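# Place pet feeder in taped outline, bowls seated, scoop outside

## Task

Set the pet feeder inside the taped outline on the table so that its handle tab is at the outline's red notch and both steel bowls rest level in the feeder's wells. Leave the scoop lying completely on the table and completely outside the taped outline. Everything must stay that way with no robot support at the end.

## Robot and tools

Robot and frame. There are two arms, left_arm and right_arm, each ending in a two-finger gripper. All poses use one scene frame: origin on the table surface midway between the arms, +x pointing away from the robot across the table, +z up, and left_arm on the +y side. The arm names say nothing about which side of a camera image an arm appears on. In a gripper's own frame the fingers extend along +z and close along y. end_effector_position is the point between the finger pads, a little under 1 cm behind the tips. Printed hand positions can be slightly wrong, more so when an arm reaches far.

Row layout. Every command is built from rows that cover both arms in one flat list of 16 numbers: left_arm x, y, z, qw, qx, qy, qz, opening, then the same eight for right_arm. x, y, z are an absolute target position in metres in the scene frame; qw, qx, qy, qz are an absolute target orientation quaternion, w first, in the scene frame. Opening is an absolute finger setting from -1 (closed) to +1 (fully open, 0.087 m). Both arms must always be filled in, even if only one should move; for a resting arm, repeat the exact pose from the last result before it stopped, plus its wanted opening. To hold an orientation steady, resend your own chosen quaternion each row rather than copying the reported one, which may drift. A row may carry 12 extra numbers from 0 to 1: stiffness scales for each joint, left_arm's six then right_arm's six, ordered waist, shoulder, elbow, wrist pitch, wrist yaw, wrist roll; they persist until changed.

execute_actions(actions). A list of actions; each action is a list of up to 15 rows, one row per control step of 1/30 s, so one action is 0.5 s. If fewer than 15 rows are given, the final row is repeated. An empty list just returns state and images. If any target lies more than 0.6 m from that gripper's current position along any of the gripper's axes, that action is rejected for both arms; a malformed action, or a first action failing this test against the last reported state, means nothing in the call runs.

move(target, speed, blocking). target is one row as above (absolute poses). Each gripper travels in a straight line toward its pose, both arriving together, rotating the short way. speed is the top path speed in m/s, 0.002 to 0.5 (default 0.25); rotation is capped at twice that in rad/s. Paths last 0.5 to 10 s and are cut off at 10 s. Paths ignore obstacles and the other arm; grippers lag, wander and may exceed speed near a straight arm. Faster motion and targets set deeper past a contact mean harder impacts and pressing. The opening is applied at the start. With blocking=false the call returns after 0.5 s while motion continues; before sending more rows or moves, use wait (wait(0) to check) or stop. The result adds a move: line with the ending (done, off_target, moving, held, fault), which limits acted (paced: pose clipped; held: some steps blocked, after which the arm may surge), and each gripper's remaining distance. If only one arm is named, the other finished normally.

wait(seconds), 0 to 10: the scene runs with each arm holding its last command; it returns early if a running move ends. stop(): brakes a running move to rest, needing more room at higher speed; fingers keep moving. zoom_image(camera, region): region is [x0, y0, x1, y1] in pixels of that camera's latest image, top-left origin, at most 504 by 504. finished_scene(scene): pass the current scene number; it ends the scene irreversibly after the robot holds its last command, so call it only when the goal holds without the grippers.

Motion limits. Each control step the commanded pose is clipped to within 70 mm and 16 degrees of the measured pose, so far targets need several actions, and after an action the arm continues at most to its last clipped pose. Joint friction may leave the gripper up to about 31 mm short, and very small commands may do nothing. The inverse kinematics favours position over orientation. Elbows never fully straighten. Joint ranges (rad): waist -2.618 to 3.054, shoulder 0 to 3.142, elbow 0 to 3.142, wrist pitch -1.571 to 1.571, wrist yaw -1.571 to 1.571, wrist roll -2.094 to 2.094.

Reading results. The state line gives each arm's position and quaternion. Hand target lines show the pose the controller is currently driving toward. grip_measured is the finger opening on the command scale; the last Joint positions value is the opening in metres; each gripper may be biased by about 1 mm. Joint torques are raw drive outputs with offset, scaling and noise, nonzero even in free air. Action calls list step readings, with HELD marking steps where an arm was held back. A pose unreachable line means the clearance check altered or blocked that arm. FAULT lines report arm stops. Cameras, each 504x504: cam_head_left, cam_head_right, cam_high, cam_low, cam_left_wrist, cam_right_wrist.

Gripping. Fingers go to where grip_measured would equal the commanded number (except near -1 and +1). For a firm hold command about 0.02 below grip_measured; less margin grips more gently. Pads manage roughly 20 N each; a quick close can squeeze hard enough to bounce open.

Cautions. Nothing may leave the table. Avoid drops, slips, slams, hard hits and strong pushes, and never let the arms collide or press on each other. Held parts may occasionally be tugged and loose objects nudged, so check afterwards. Holding loads heats motors, even while you are composing a reply: MOTOR HOT appears at 75 °C, the arm halts for 10 s at 90 °C, and at 100 °C it goes limp and falls. The robot keeps its last command while you think.

Each tool is called after "Emit:" by a JSON object that holds its "name" and its "arguments".

## Session

Emit:
{"name": "execute_actions", "arguments": {"actions": []}}

Scene clock: 0.00 s.
left_arm: end_effector_position=(+0.3016, +0.0586, +0.1093) grip_measured=+0.999 end_effector_quat_wxyz=(-0.079, -0.333, +0.806, -0.483) | right_arm: end_effector_position=(+0.3067, -0.1427, +0.3567) grip_measured=+0.992 end_effector_quat_wxyz=(+0.558, +0.348, +0.736, +0.163)
Joint positions: left_arm=[-0.283  1.655  0.815  0.06   0.734 -1.54   0.087] | right_arm=[ 0.827  1.134  1.429 -0.839  0.893  1.167  0.087]
Joint velocities: left_arm=[-0.002  0.007 -0.027 -0.066  0.007 -0.022 -0.001] | right_arm=[-0.017 -0.007 -0.012  0.022 -0.037 -0.007  0.   ]
Joint torques (N m, as the arm reports them, + toward a larger angle): no reading
Motor temperatures (°C, as the motors report them): left_arm=[24 26 26 25 25 25] | right_arm=[25 23 23 25 24 25]
Hand target (left_arm): +0.302, +0.059, +0.109; -0.079, -0.333, +0.806, -0.483
Hand target (right_arm): +0.307, -0.143, +0.357; +0.558, +0.348, +0.736, +0.163
Joint stiffness scale: left_arm=[1. 1. 1. 1. 1. 1.] | right_arm=[1. 1. 1. 1. 1. 1.]

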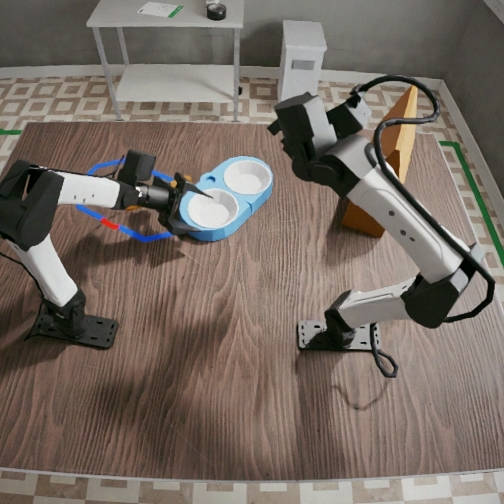

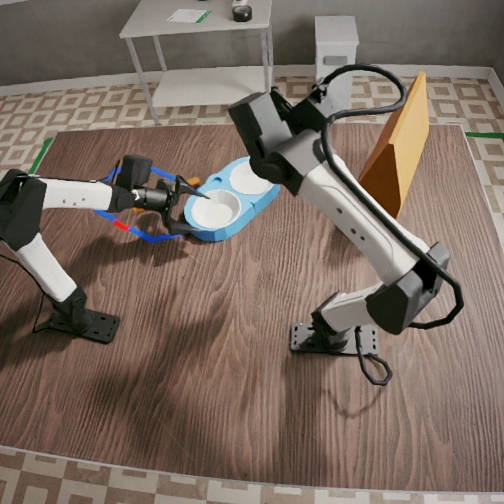

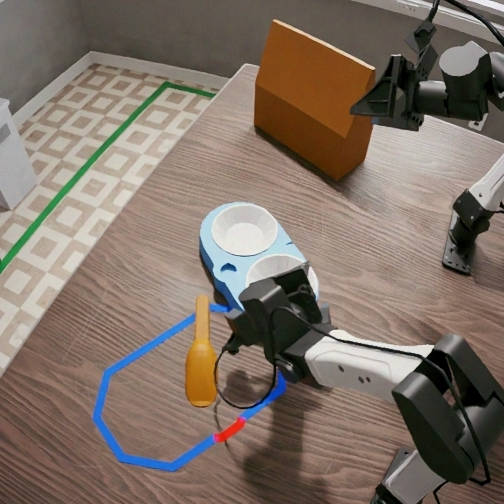

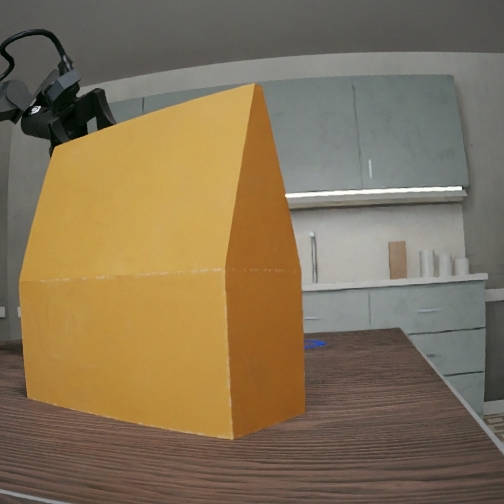

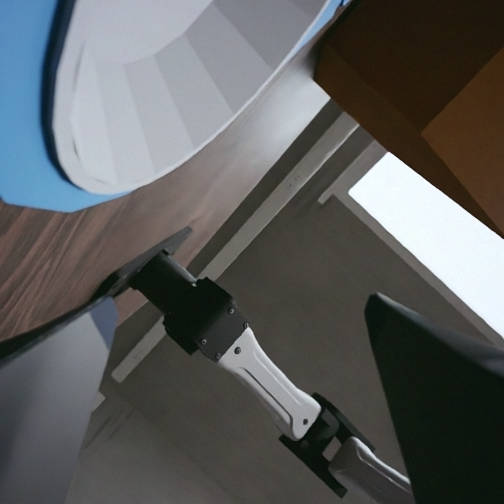

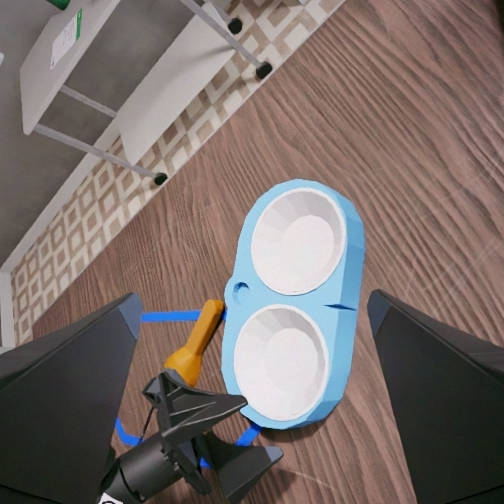

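Emit:
{"name": "move", "arguments": {"target": [0.28,0.10,0.22,-0.079,-0.333,0.806,-0.483,1,0.2,-0.25,0.3,0.3,0,0.954,0,1]}}

Emit:
{"name": "move", "arguments": {"target": [0.15,0.35,0.35,0.3,0,0.954,0,1,0.2,-0.25,0.3,0.3,0,0.954,0,1], "speed": 0.35}}

Scene clock: 12.17 s.
left_arm: end_effector_position=(+0.2780, +0.0969, +0.2061) grip_measured=+0.999 end_effector_quat_wxyz=(-0.090, -0.341, +0.807, -0.473) | right_arm: end_effector_position=(+0.2008, -0.2529, +0.2946) grip_measured=+0.992 end_effector_quat_wxyz=(+0.305, +0.005, +0.952, -0.010)
Joint positions: left_arm=[-0.189  1.388  1.007 -0.496  0.8   -1.447  0.087] | right_arm=[ 0.299  1.084  1.616 -1.506  0.183  0.236  0.087]
Joint velocities: left_arm=[-0.007 -0.022  0.017  0.007 -0.037 -0.022  0.001] | right_arm=[ 0.022  0.002  0.002 -0.051 -0.066 -0.022  0.   ]
Joint torques (N m, as the arm reports them, + toward a larger angle): left_arm=[ 1.11 -8.13  8.4   1.47  0.36  0.07] | right_arm=[-0.51  0.85  8.48  1.31 -0.11 -0.13]
Motor temperatures (°C, as the motors report them): left_arm=[24 29 28 26 25 25] | right_arm=[25 23 25 27 24 25]
Hand target (left_arm): +0.279, +0.099, +0.220; -0.079, -0.333, +0.806, -0.483
Hand target (right_arm): +0.204, -0.252, +0.298; +0.302, +0.001, +0.953, -0.008
Off the commanded pose (left_arm): 0.014 m, 2 deg.
Off the commanded pose (right_arm): 0.006 m, 1 deg.
Joint stiffness scale: left_arm=[1. 1. 1. 1. 1. 1.] | right_arm=[1. 1. 1. 1. 1. 1.]
move: off_target (left_arm)

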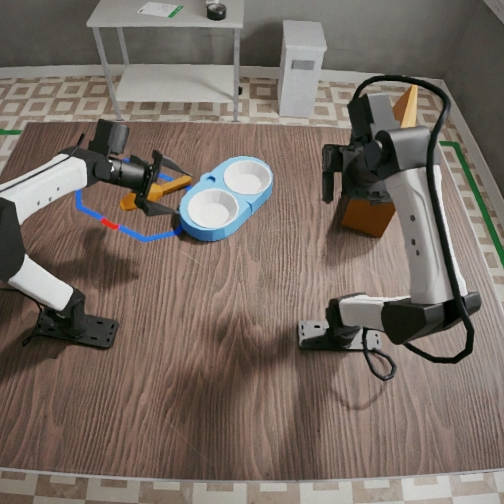

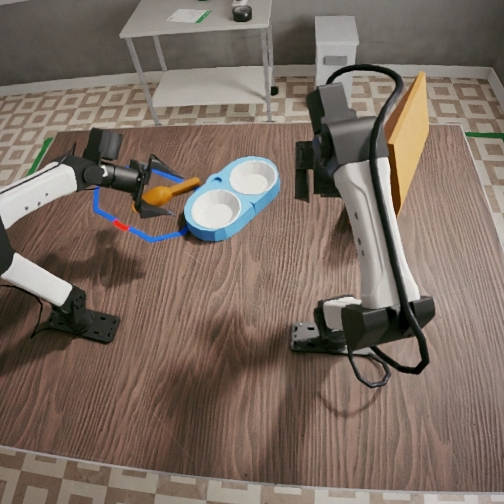

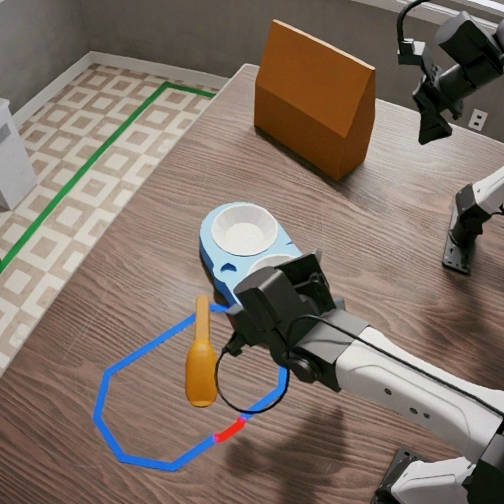

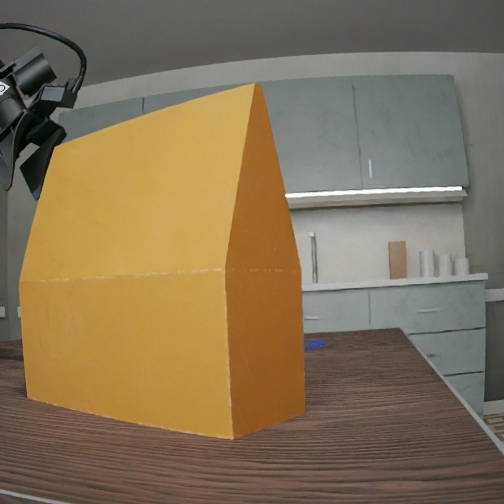

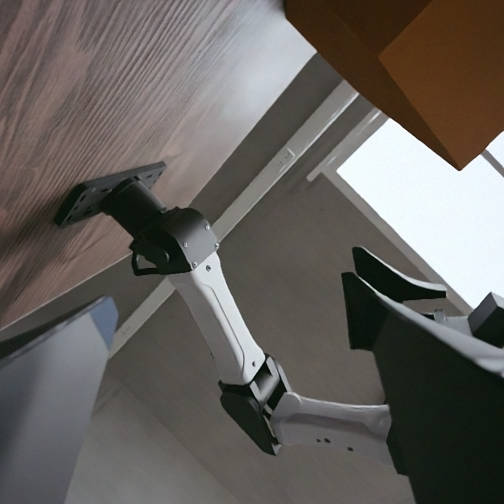

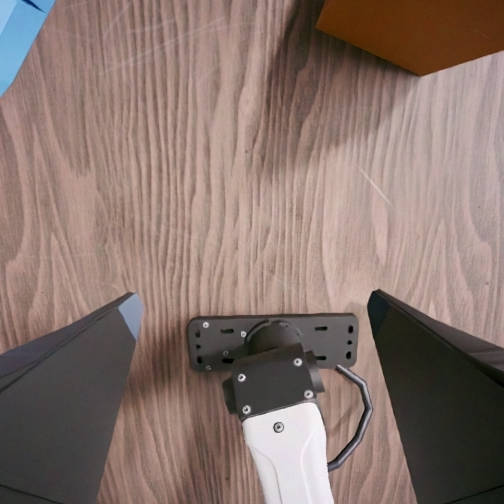

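Scene clock: 15.07 s.
left_arm: end_effector_position=(+0.1522, +0.3461, +0.3425) grip_measured=+0.999 end_effector_quat_wxyz=(+0.412, -0.002, +0.911, -0.013) | right_arm: end_effector_position=(+0.1970, -0.2509, +0.2964) grip_measured=+0.992 end_effector_quat_wxyz=(+0.302, +0.002, +0.953, -0.002)
Joint positions: left_arm=[ 0.095  0.871  1.716 -1.567 -0.023 -0.053  0.087] | right_arm=[ 0.299  1.084  1.63  -1.524  0.167  0.235  0.087]
Joint velocities: left_arm=[-0.002 -0.002  0.012  0.037 -0.022  0.007 -0.   ] | right_arm=[-0.017  0.012 -0.002 -0.081  0.051 -0.037 -0.001]
Joint torques (N m, as the arm reports them, + toward a larger angle): left_arm=[1.06 1.11 5.42 1.83 0.17 0.01] | right_arm=[-0.74  0.9   8.37  1.25 -0.18 -0.19]
Motor temperatures (°C, as the motors report them): left_arm=[24 29 29 27 25 25] | right_arm=[25 23 26 27 24 25]
Hand target (left_arm): +0.146, +0.347, +0.347; +0.420, +0.001, +0.907, -0.013
Hand target (right_arm): +0.200, -0.250, +0.300; +0.300, -0.000, +0.954, -0.000
Off the commanded pose (left_arm): 0.009 m, 14 deg.
Off the commanded pose (right_arm): 0.005 m, 0 deg.
Joint stiffness scale: left_arm=[1. 1. 1. 1. 1. 1.] | right_arm=[1. 1. 1. 1. 1. 1.]
joint sent to its limit (left arm) — the command would take joint 4 (wrist pitch) past its lower limit, so that joint was sent only as far as its limit.
move: off_target (left_arm)

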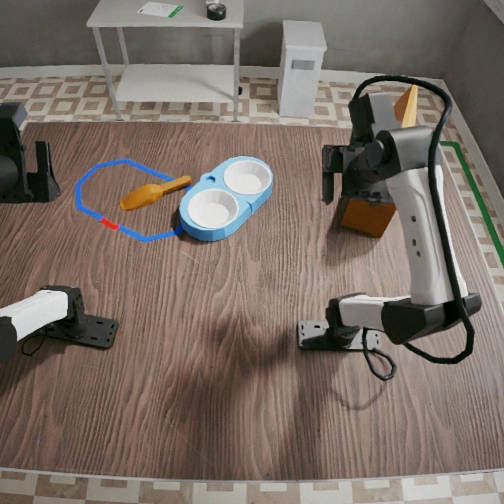

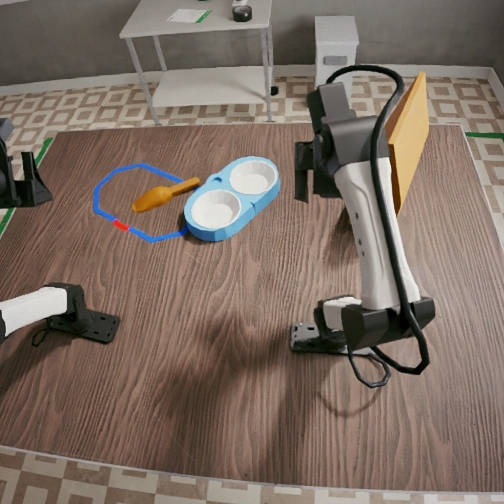

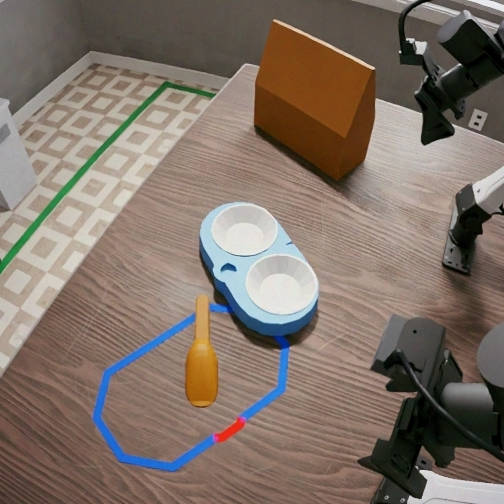

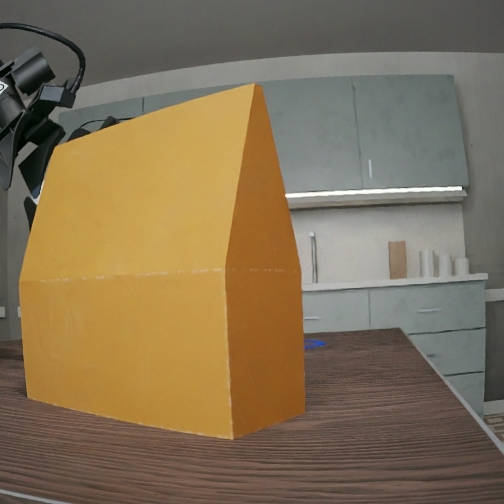

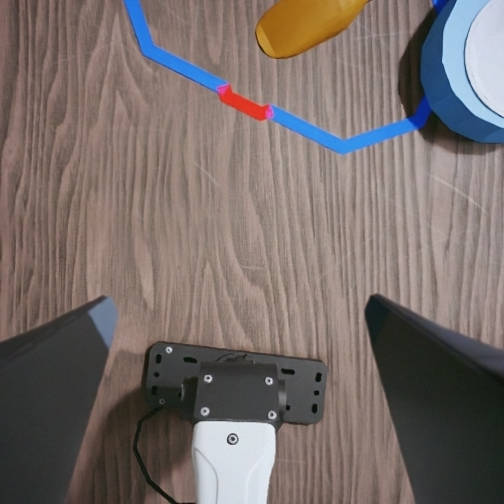

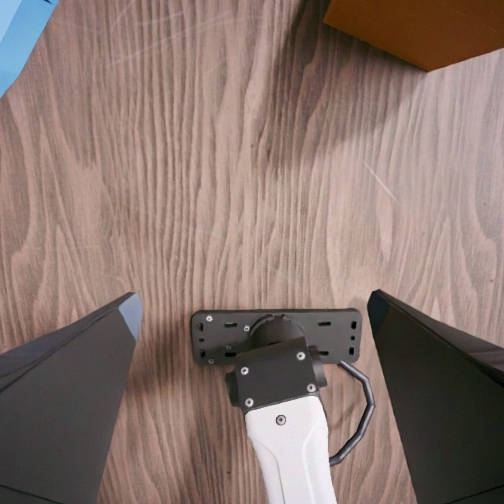

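Emit:
{"name": "zoom_image", "arguments": {"camera": "cam_head_left", "region": [60,130,300,270]}}

Emit:
{"name": "zoom_image", "arguments": {"camera": "cam_high", "region": [70,180,370,480]}}

Region (60, 130, 300, 270) of cam_head_left's 504x504 image, scaled by 2.100, with more detail than that image has; it fills the top 294 rows of this view, and the rest is white.

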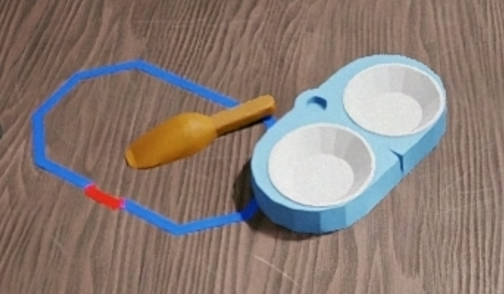

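Region (70, 180, 370, 480) of cam_high's 504x504 image, scaled by 1.680, with more detail than that image has.

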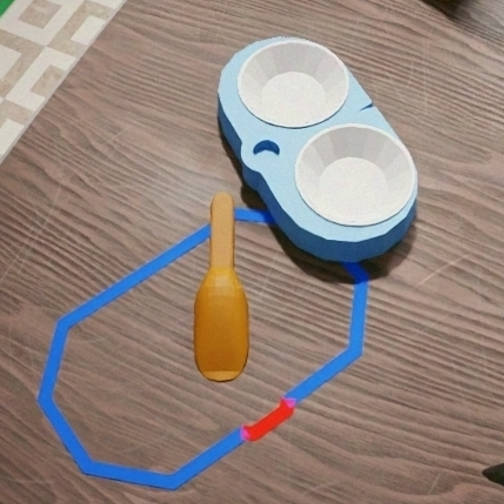

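Emit:
{"name": "move", "arguments": {"target": [0.36,0.16,0.3,0.3,0,0.954,0,1,0.2,-0.25,0.3,0.3,0,0.954,0,1], "speed": 0.35}}

Scene clock: 56.63 s.
left_arm: end_effector_position=(+0.3632, +0.1682, +0.3028) grip_measured=+0.999 end_effector_quat_wxyz=(+0.303, +0.001, +0.953, +0.000) | right_arm: end_effector_position=(+0.1970, -0.2509, +0.2964) grip_measured=+0.992 end_effector_quat_wxyz=(+0.302, +0.002, +0.953, -0.002)
Joint positions: left_arm=[-0.441  1.894  2.395 -1.542 -0.33  -0.504  0.087] | right_arm=[ 0.299  1.084  1.63  -1.524  0.167  0.235  0.087]
Joint velocities: left_arm=[-0.012  0.002  0.002  0.022  0.007 -0.007 -0.   ] | right_arm=[-0.012 -0.017 -0.012 -0.037 -0.081 -0.051 -0.001]
Joint torques (N m, as the arm reports them, + toward a larger angle): left_arm=[-0.3  -8.31  6.83  1.33 -0.08 -0.15] | right_arm=[-0.64  0.93  8.31  1.33 -0.14 -0.16]
Motor temperatures (°C, as the motors report them): left_arm=[24 27 31 30 25 25] | right_arm=[25 23 30 28 24 25]
Hand target (left_arm): +0.363, +0.166, +0.302; +0.301, +0.000, +0.954, +0.002
Hand target (right_arm): +0.200, -0.250, +0.300; +0.300, +0.000, +0.954, -0.000
Off the commanded pose (left_arm): 0.009 m, 0 deg.
Off the commanded pose (right_arm): 0.005 m, 0 deg.
Joint stiffness scale: left_arm=[1. 1. 1. 1. 1. 1.] | right_arm=[1. 1. 1. 1. 1. 1.]
move: done

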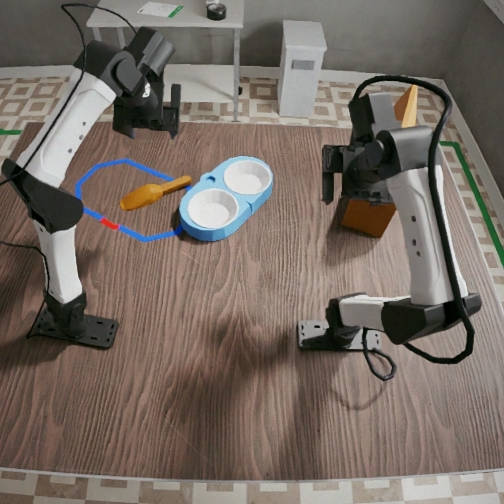

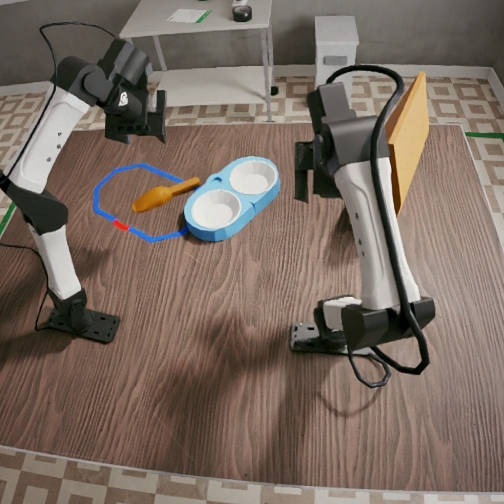

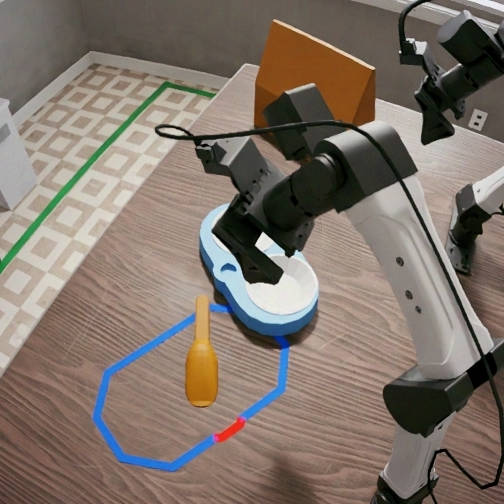

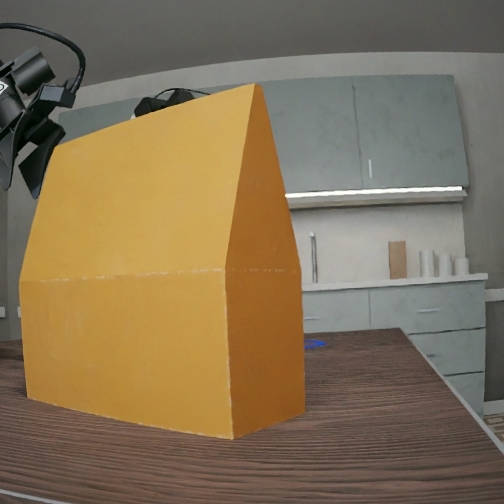

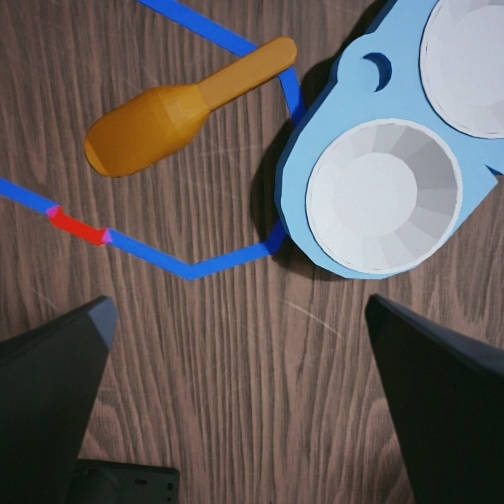

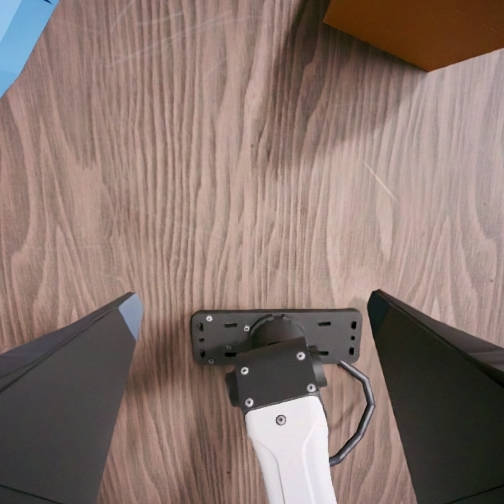

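Emit:
{"name": "move", "arguments": {"target": [0.47,0.165,0.13,0,0.515,0.857,0,1,0.2,-0.25,0.3,0.3,0,0.954,0,1], "speed": 0.35}}

Scene clock: 100.83 s.
left_arm: end_effector_position=(+0.4674, +0.1637, +0.1302) grip_measured=+0.999 end_effector_quat_wxyz=(+0.108, +0.517, +0.849, +0.012) | right_arm: end_effector_position=(+0.1970, -0.2509, +0.2964) grip_measured=+0.992 end_effector_quat_wxyz=(+0.302, +0.002, +0.953, -0.002)
Joint positions: left_arm=[-0.301  2.506  2.719 -1.567 -0.005  0.639  0.087] | right_arm=[ 0.299  1.084  1.63  -1.524  0.167  0.235  0.087]
Joint velocities: left_arm=[-0.032  0.002 -0.017 -0.095  0.007  0.051  0.   ] | right_arm=[ 0.012 -0.022  0.002  0.022 -0.022 -0.037 -0.   ]
Joint torques (N m, as the arm reports them, + toward a larger angle): left_arm=[  0.72 -14.56   7.66   0.7    0.14  -0.02] | right_arm=[-0.71  0.94  8.48  1.26 -0.16 -0.14]
Motor temperatures (°C, as the motors report them): left_arm=[24 33 34 29 25 25] | right_arm=[25 23 32 29 24 25]
Hand target (left_arm): +0.470, +0.166, +0.131; +0.108, +0.519, +0.848, +0.015
Hand target (right_arm): +0.200, -0.250, +0.300; +0.300, +0.000, +0.954, -0.000
Off the commanded pose (left_arm): 0.003 m, 12 deg.
Off the commanded pose (right_arm): 0.005 m, 0 deg.
Joint stiffness scale: left_arm=[1. 1. 1. 1. 1. 1.] | right_arm=[1. 1. 1. 1. 1. 1.]
joint sent to its limit (left arm) — the command would take joint 4 (wrist pitch) past its lower limit, so that joint was sent only as far as its limit.
move: off_target (left_arm)

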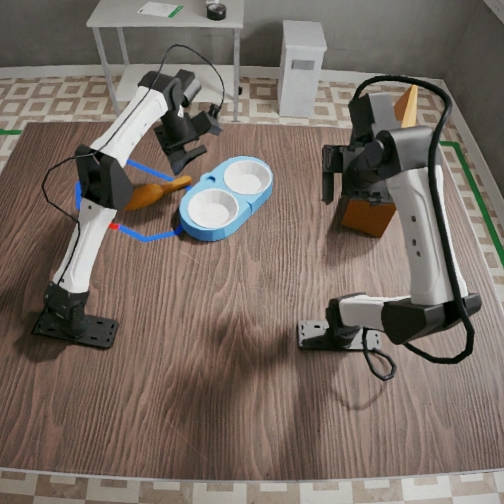

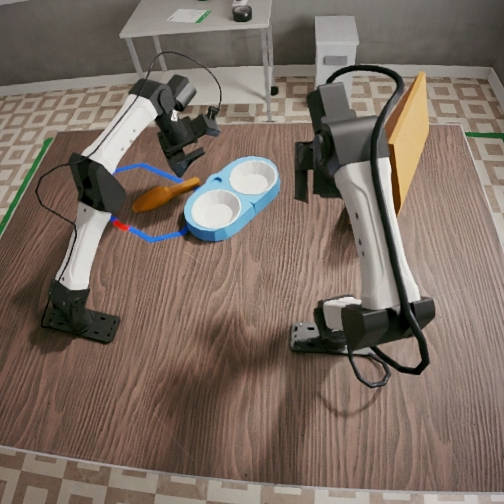

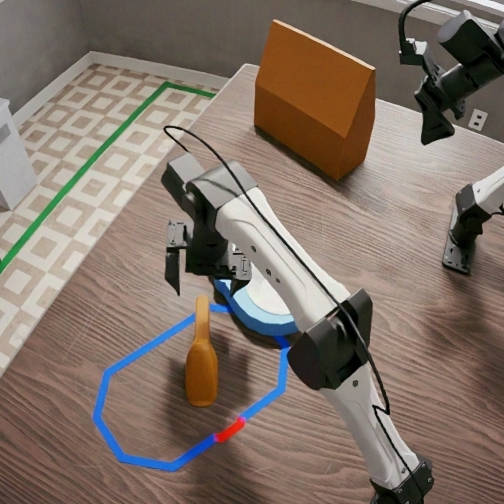

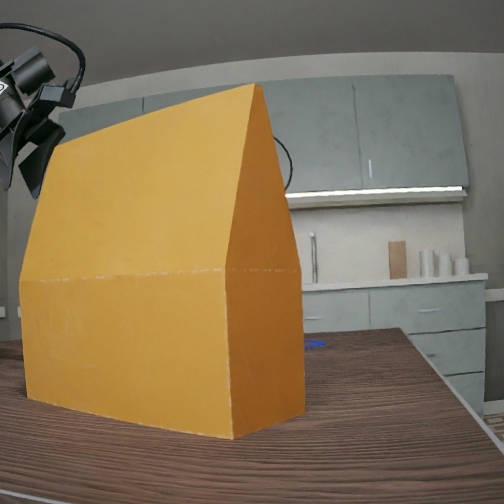

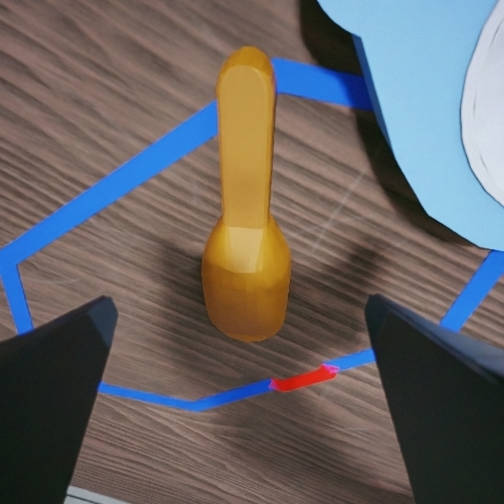

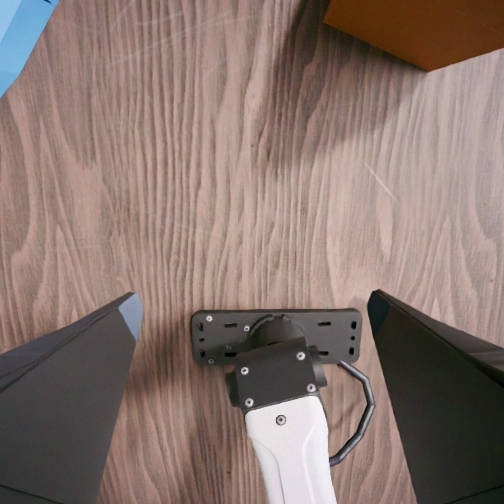

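Emit:
{"name": "move", "arguments": {"target": [0.482,0.172,0.03,0.07,0.517,0.853,0.01,0.5,0.2,-0.25,0.3,0.3,0,0.954,0,1], "speed": 0.15}}

Scene clock: 111.23 s.
left_arm: end_effector_position=(+0.4814, +0.1682, +0.0476) grip_measured=+0.500 end_effector_quat_wxyz=(+0.083, +0.516, +0.852, +0.011) | right_arm: end_effector_position=(+0.1970, -0.2509, +0.2964) grip_measured=+0.992 end_effector_quat_wxyz=(+0.302, +0.002, +0.953, -0.002)
Joint positions: left_arm=[-0.281  2.502  2.373 -1.274 -0.005  0.654  0.066] | right_arm=[ 0.299  1.084  1.63  -1.524  0.167  0.235  0.087]
Joint velocities: left_arm=[-0.027  0.002 -0.017  0.007  0.051  0.066 -0.001] | right_arm=[ 0.017 -0.017 -0.027 -0.051  0.037 -0.007  0.001]
Joint torques (N m, as the arm reports them, + toward a larger angle): left_arm=[  0.9  -14.09   4.43   0.97   0.15   0.  ] | right_arm=[-0.46  1.02  8.43  1.36 -0.08 -0.14]
Motor temperatures (°C, as the motors report them): left_arm=[24 37 35 29 25 25] | right_arm=[25 23 33 29 24 25]
Hand target (left_arm): +0.481, +0.172, +0.031; +0.070, +0.517, +0.853, +0.010
Hand target (right_arm): +0.200, -0.250, +0.300; +0.300, +0.000, +0.954, -0.000
Off the commanded pose (left_arm): 0.018 m, 1 deg.
Off the commanded pose (right_arm): 0.005 m, 0 deg.
Joint stiffness scale: left_arm=[1. 1. 1. 1. 1. 1.] | right_arm=[1. 1. 1. 1. 1. 1.]
move: off_target (left_arm)

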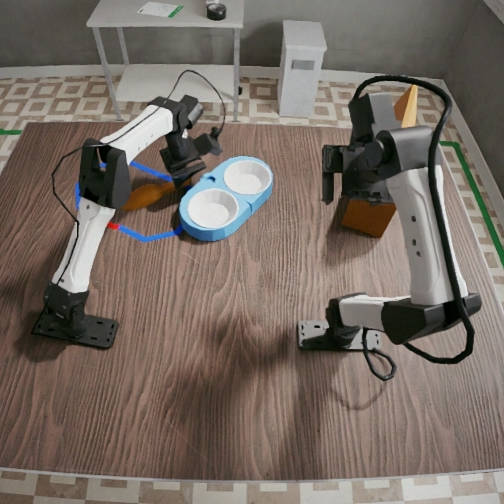

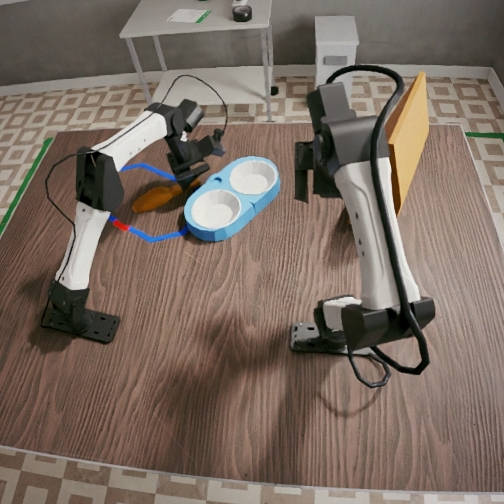

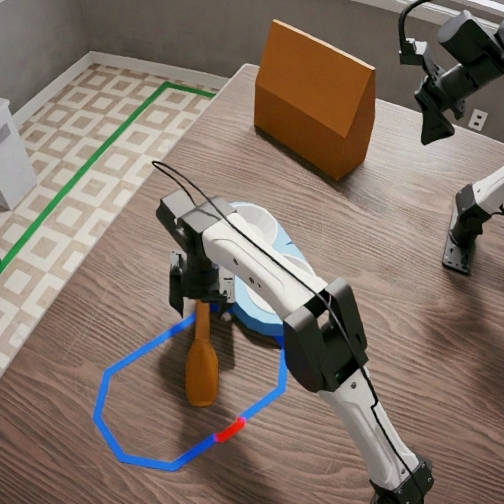

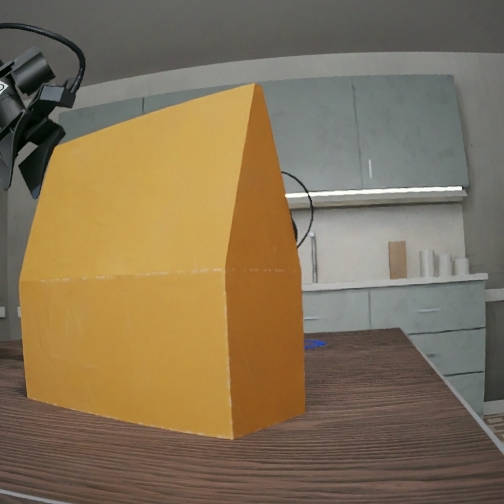

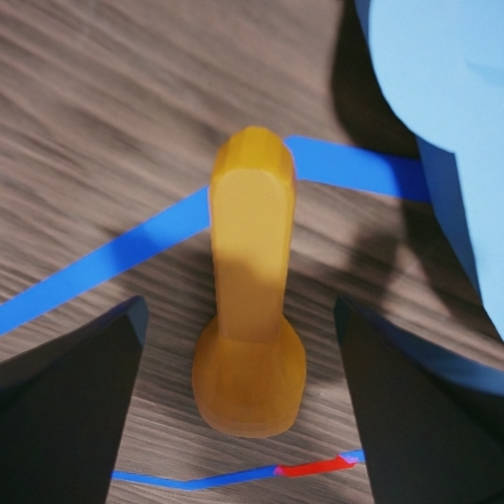

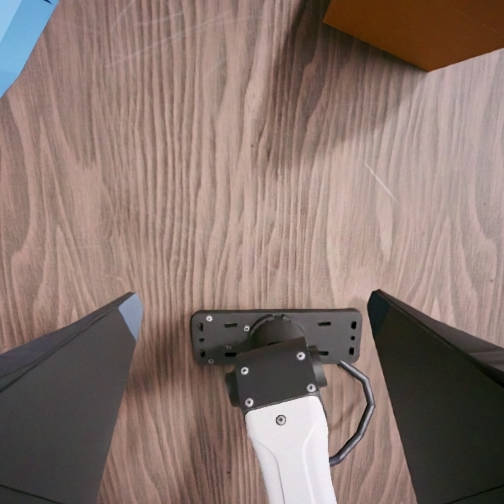

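Emit:
{"name": "move", "arguments": {"target": [0.458,0.205,0.005,0.07,0.517,0.853,0.01,0.3,0.2,-0.25,0.3,0.3,0,0.954,0,1], "speed": 0.1}}

Scene clock: 119.63 s.
left_arm: end_effector_position=(+0.4546, +0.1972, +0.0145) grip_measured=+0.300 end_effector_quat_wxyz=(+0.069, +0.516, +0.854, +0.005) | right_arm: end_effector_position=(+0.1970, -0.2509, +0.2964) grip_measured=+0.992 end_effector_quat_wxyz=(+0.302, +0.002, +0.953, -0.002)
Joint positions: left_arm=[-0.245  2.343  1.958 -1.048  0.01   0.687  0.057] | right_arm=[ 0.299  1.084  1.63  -1.524  0.167  0.235  0.087]
Joint velocities: left_arm=[-0.022 -0.007 -0.007 -0.007 -0.022  0.037  0.   ] | right_arm=[-0.017 -0.012 -0.022 -0.095  0.022 -0.007 -0.   ]
Joint torques (N m, as the arm reports them, + toward a larger angle): left_arm=[  1.37 -14.9    3.34   1.16   0.11   0.05] | right_arm=[-0.44  0.87  8.55  1.28 -0.21 -0.13]
Motor temperatures (°C, as the motors report them): left_arm=[24 40 34 28 25 25] | right_arm=[25 23 33 29 24 25]
Hand target (left_arm): +0.457, +0.205, +0.005; +0.069, +0.517, +0.853, +0.009
Hand target (right_arm): +0.200, -0.250, +0.300; +0.300, +0.000, +0.954, -0.000
Off the commanded pose (left_arm): 0.013 m, 1 deg.
Off the commanded pose (right_arm): 0.005 m, 0 deg.
Joint stiffness scale: left_arm=[1. 1. 1. 1. 1. 1.] | right_arm=[1. 1. 1. 1. 1. 1.]
move: off_target (left_arm)

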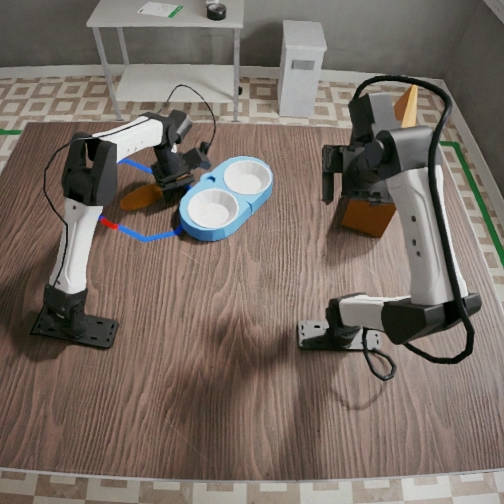

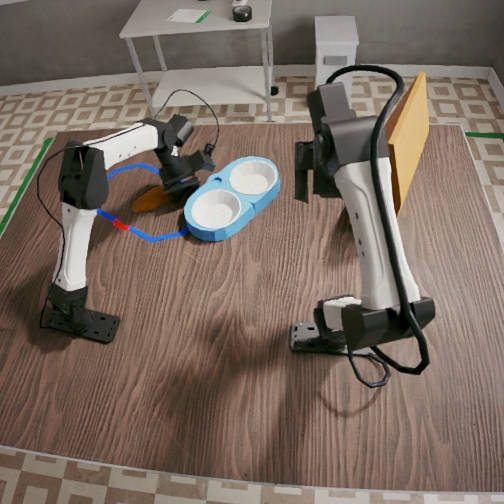

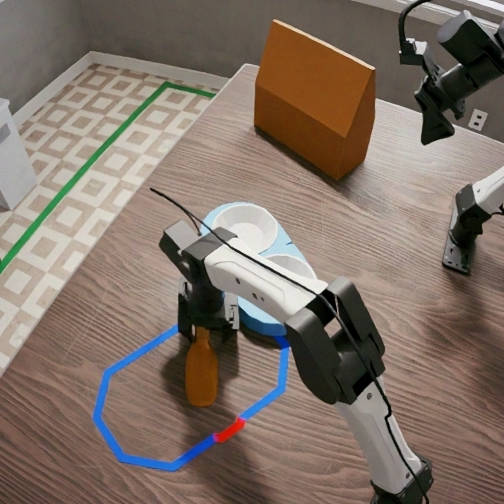

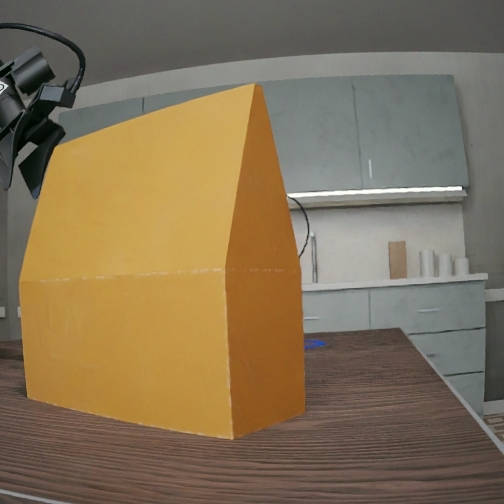

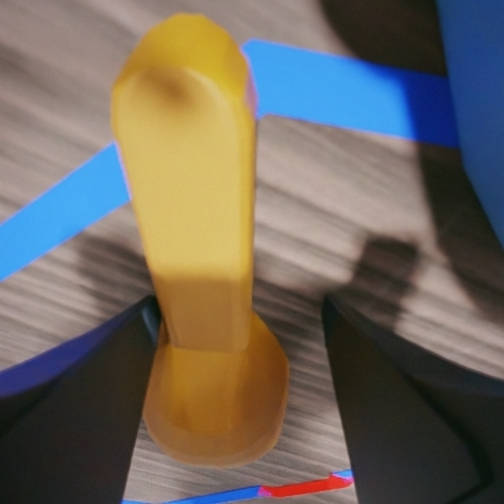

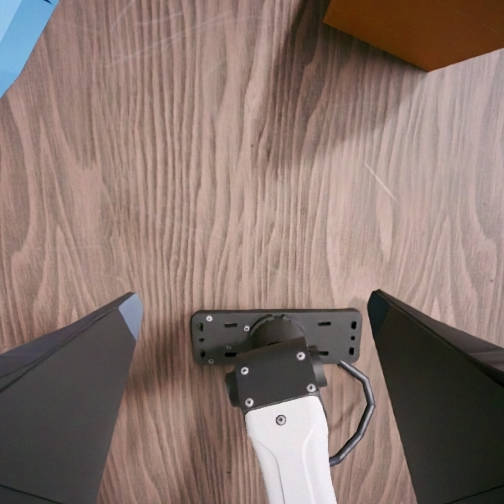

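Emit:
{"name": "execute_actions", "arguments": {"actions": [[[0.464,0.209,0.005,0.07,0.517,0.853,0.01,0.0,0.2,-0.25,0.3,0.3,0,0.954,0,1]],[[0.464,0.209,0.005,0.07,0.517,0.853,0.01,-0.3,0.2,-0.25,0.3,0.3,0,0.954,0,1]],[[0.464,0.209,0.005,0.07,0.517,0.853,0.01,-0.5,0.2,-0.25,0.3,0.3,0,0.954,0,1]]]}}

Scene clock: 128.73 s.
left_arm: end_effector_position=(+0.4573, +0.2018, +0.0144) grip_measured=-0.329 end_effector_quat_wxyz=(+0.071, +0.518, +0.853, +0.001) | right_arm: end_effector_position=(+0.1970, -0.2509, +0.2964) grip_measured=+0.992 end_effector_quat_wxyz=(+0.302, +0.002, +0.953, -0.002)
Joint positions: left_arm=[-0.231  2.342  1.957 -1.046  0.021  0.705  0.029] | right_arm=[ 0.299  1.084  1.63  -1.524  0.167  0.235  0.087]
Joint velocities: left_arm=[ 0.007  0.002  0.002 -0.066 -0.022 -0.051  0.002] | right_arm=[-0.002 -0.007 -0.002  0.007  0.022 -0.037 -0.   ]
Joint torques (N m, as the arm reports them, + toward a larger angle): left_arm=[  1.37 -13.25   5.75   0.98   0.05   0.05] | right_arm=[-0.58  0.75  8.45  1.32 -0.17 -0.14]
Motor temperatures (°C, as the motors report them): left_arm=[24 42 33 29 25 25] | right_arm=[25 23 33 29 24 25]
Hand target (left_arm): +0.463, +0.209, +0.005; +0.070, +0.517, +0.853, +0.010
Hand target (right_arm): +0.200, -0.250, +0.300; +0.300, +0.000, +0.954, -0.000
Off the commanded pose (left_arm): 0.014 m, 1 deg.
Off the commanded pose (right_arm): 0.005 m, 0 deg.
Joint stiffness scale: left_arm=[1. 1. 1. 1. 1. 1.] | right_arm=[1. 1. 1. 1. 1. 1.]
Step readings (end_effector_position; steps 1 to 15: 1st action; 16 to 30: 2nd action; 31 to 45: 3rd action):
0: left_arm (+0.4546, +0.1972, +0.0146) | right_arm (+0.1970, -0.2509, +0.2964)
1: left_arm (+0.4547, +0.1973, +0.0145) | right_arm (+0.1970, -0.2509, +0.2964)
2: left_arm (+0.4546, +0.1972, +0.0144) | right_arm (+0.1970, -0.2509, +0.2964)
4: left_arm (+0.4547, +0.1979, +0.0144) | right_arm (+0.1970, -0.2509, +0.2964)
8: left_arm (+0.4552, +0.1989, +0.0143) | right_arm (+0.1970, -0.2509, +0.2964)
15: left_arm (+0.4553, +0.1989, +0.0142) | right_arm (+0.1970, -0.2509, +0.2964)
16: left_arm (+0.4553, +0.1990, +0.0143) | right_arm (+0.1970, -0.2509, +0.2964)
17: left_arm (+0.4555, +0.1993, +0.0143) | right_arm (+0.1970, -0.2509, +0.2964)
19: left_arm (+0.4560, +0.1998, +0.0143) | right_arm (+0.1970, -0.2509, +0.2964)
23: left_arm (+0.4568, +0.2011, +0.0143) | right_arm (+0.1970, -0.2509, +0.2964)
30: left_arm (+0.4569, +0.2013, +0.0143) | right_arm (+0.1970, -0.2509, +0.2964)
31: left_arm (+0.4570, +0.2014, +0.0143) | right_arm (+0.1970, -0.2509, +0.2964)
32: left_arm (+0.4573, +0.2016, +0.0144) | right_arm (+0.1970, -0.2509, +0.2964)
34: left_arm (+0.4573, +0.2018, +0.0144) | right_arm (+0.1970, -0.2509, +0.2964)
38: left_arm (+0.4573, +0.2018, +0.0144) | right_arm (+0.1970, -0.2509, +0.2964)
45: end_effector_position above

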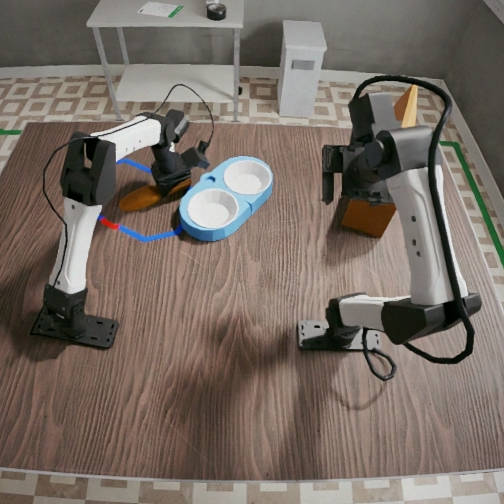

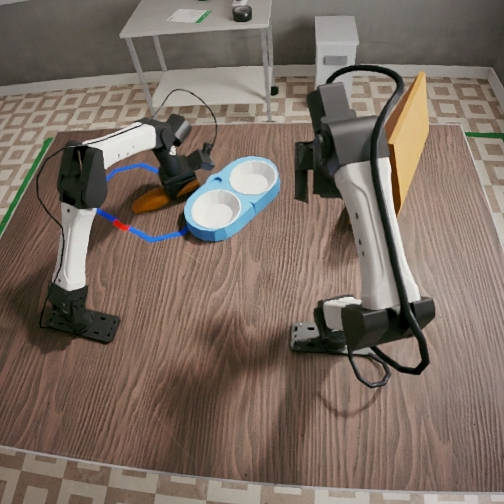

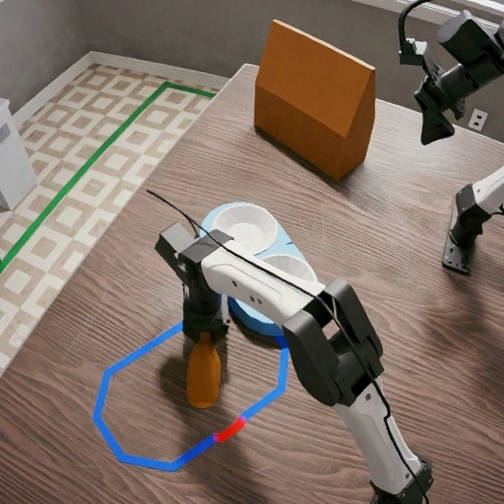

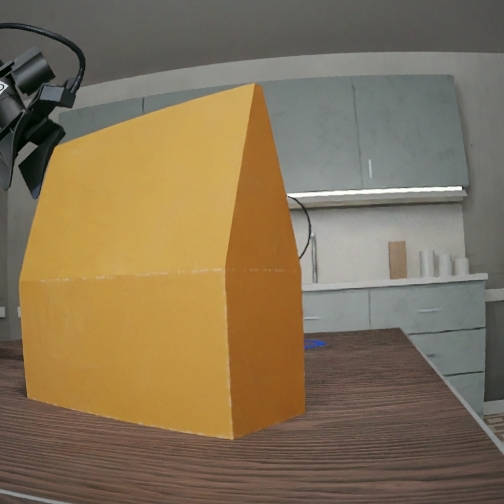

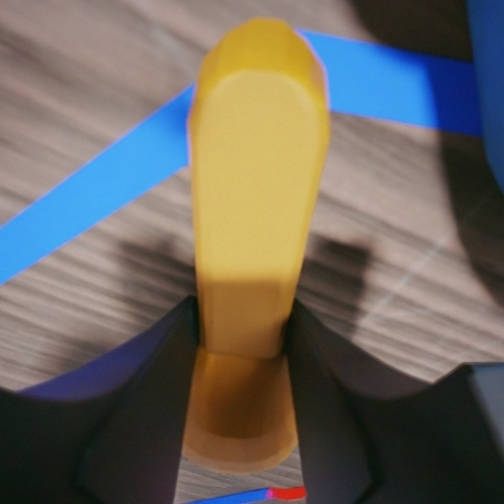

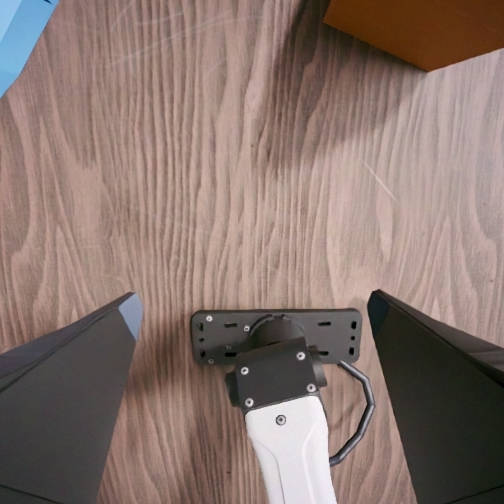

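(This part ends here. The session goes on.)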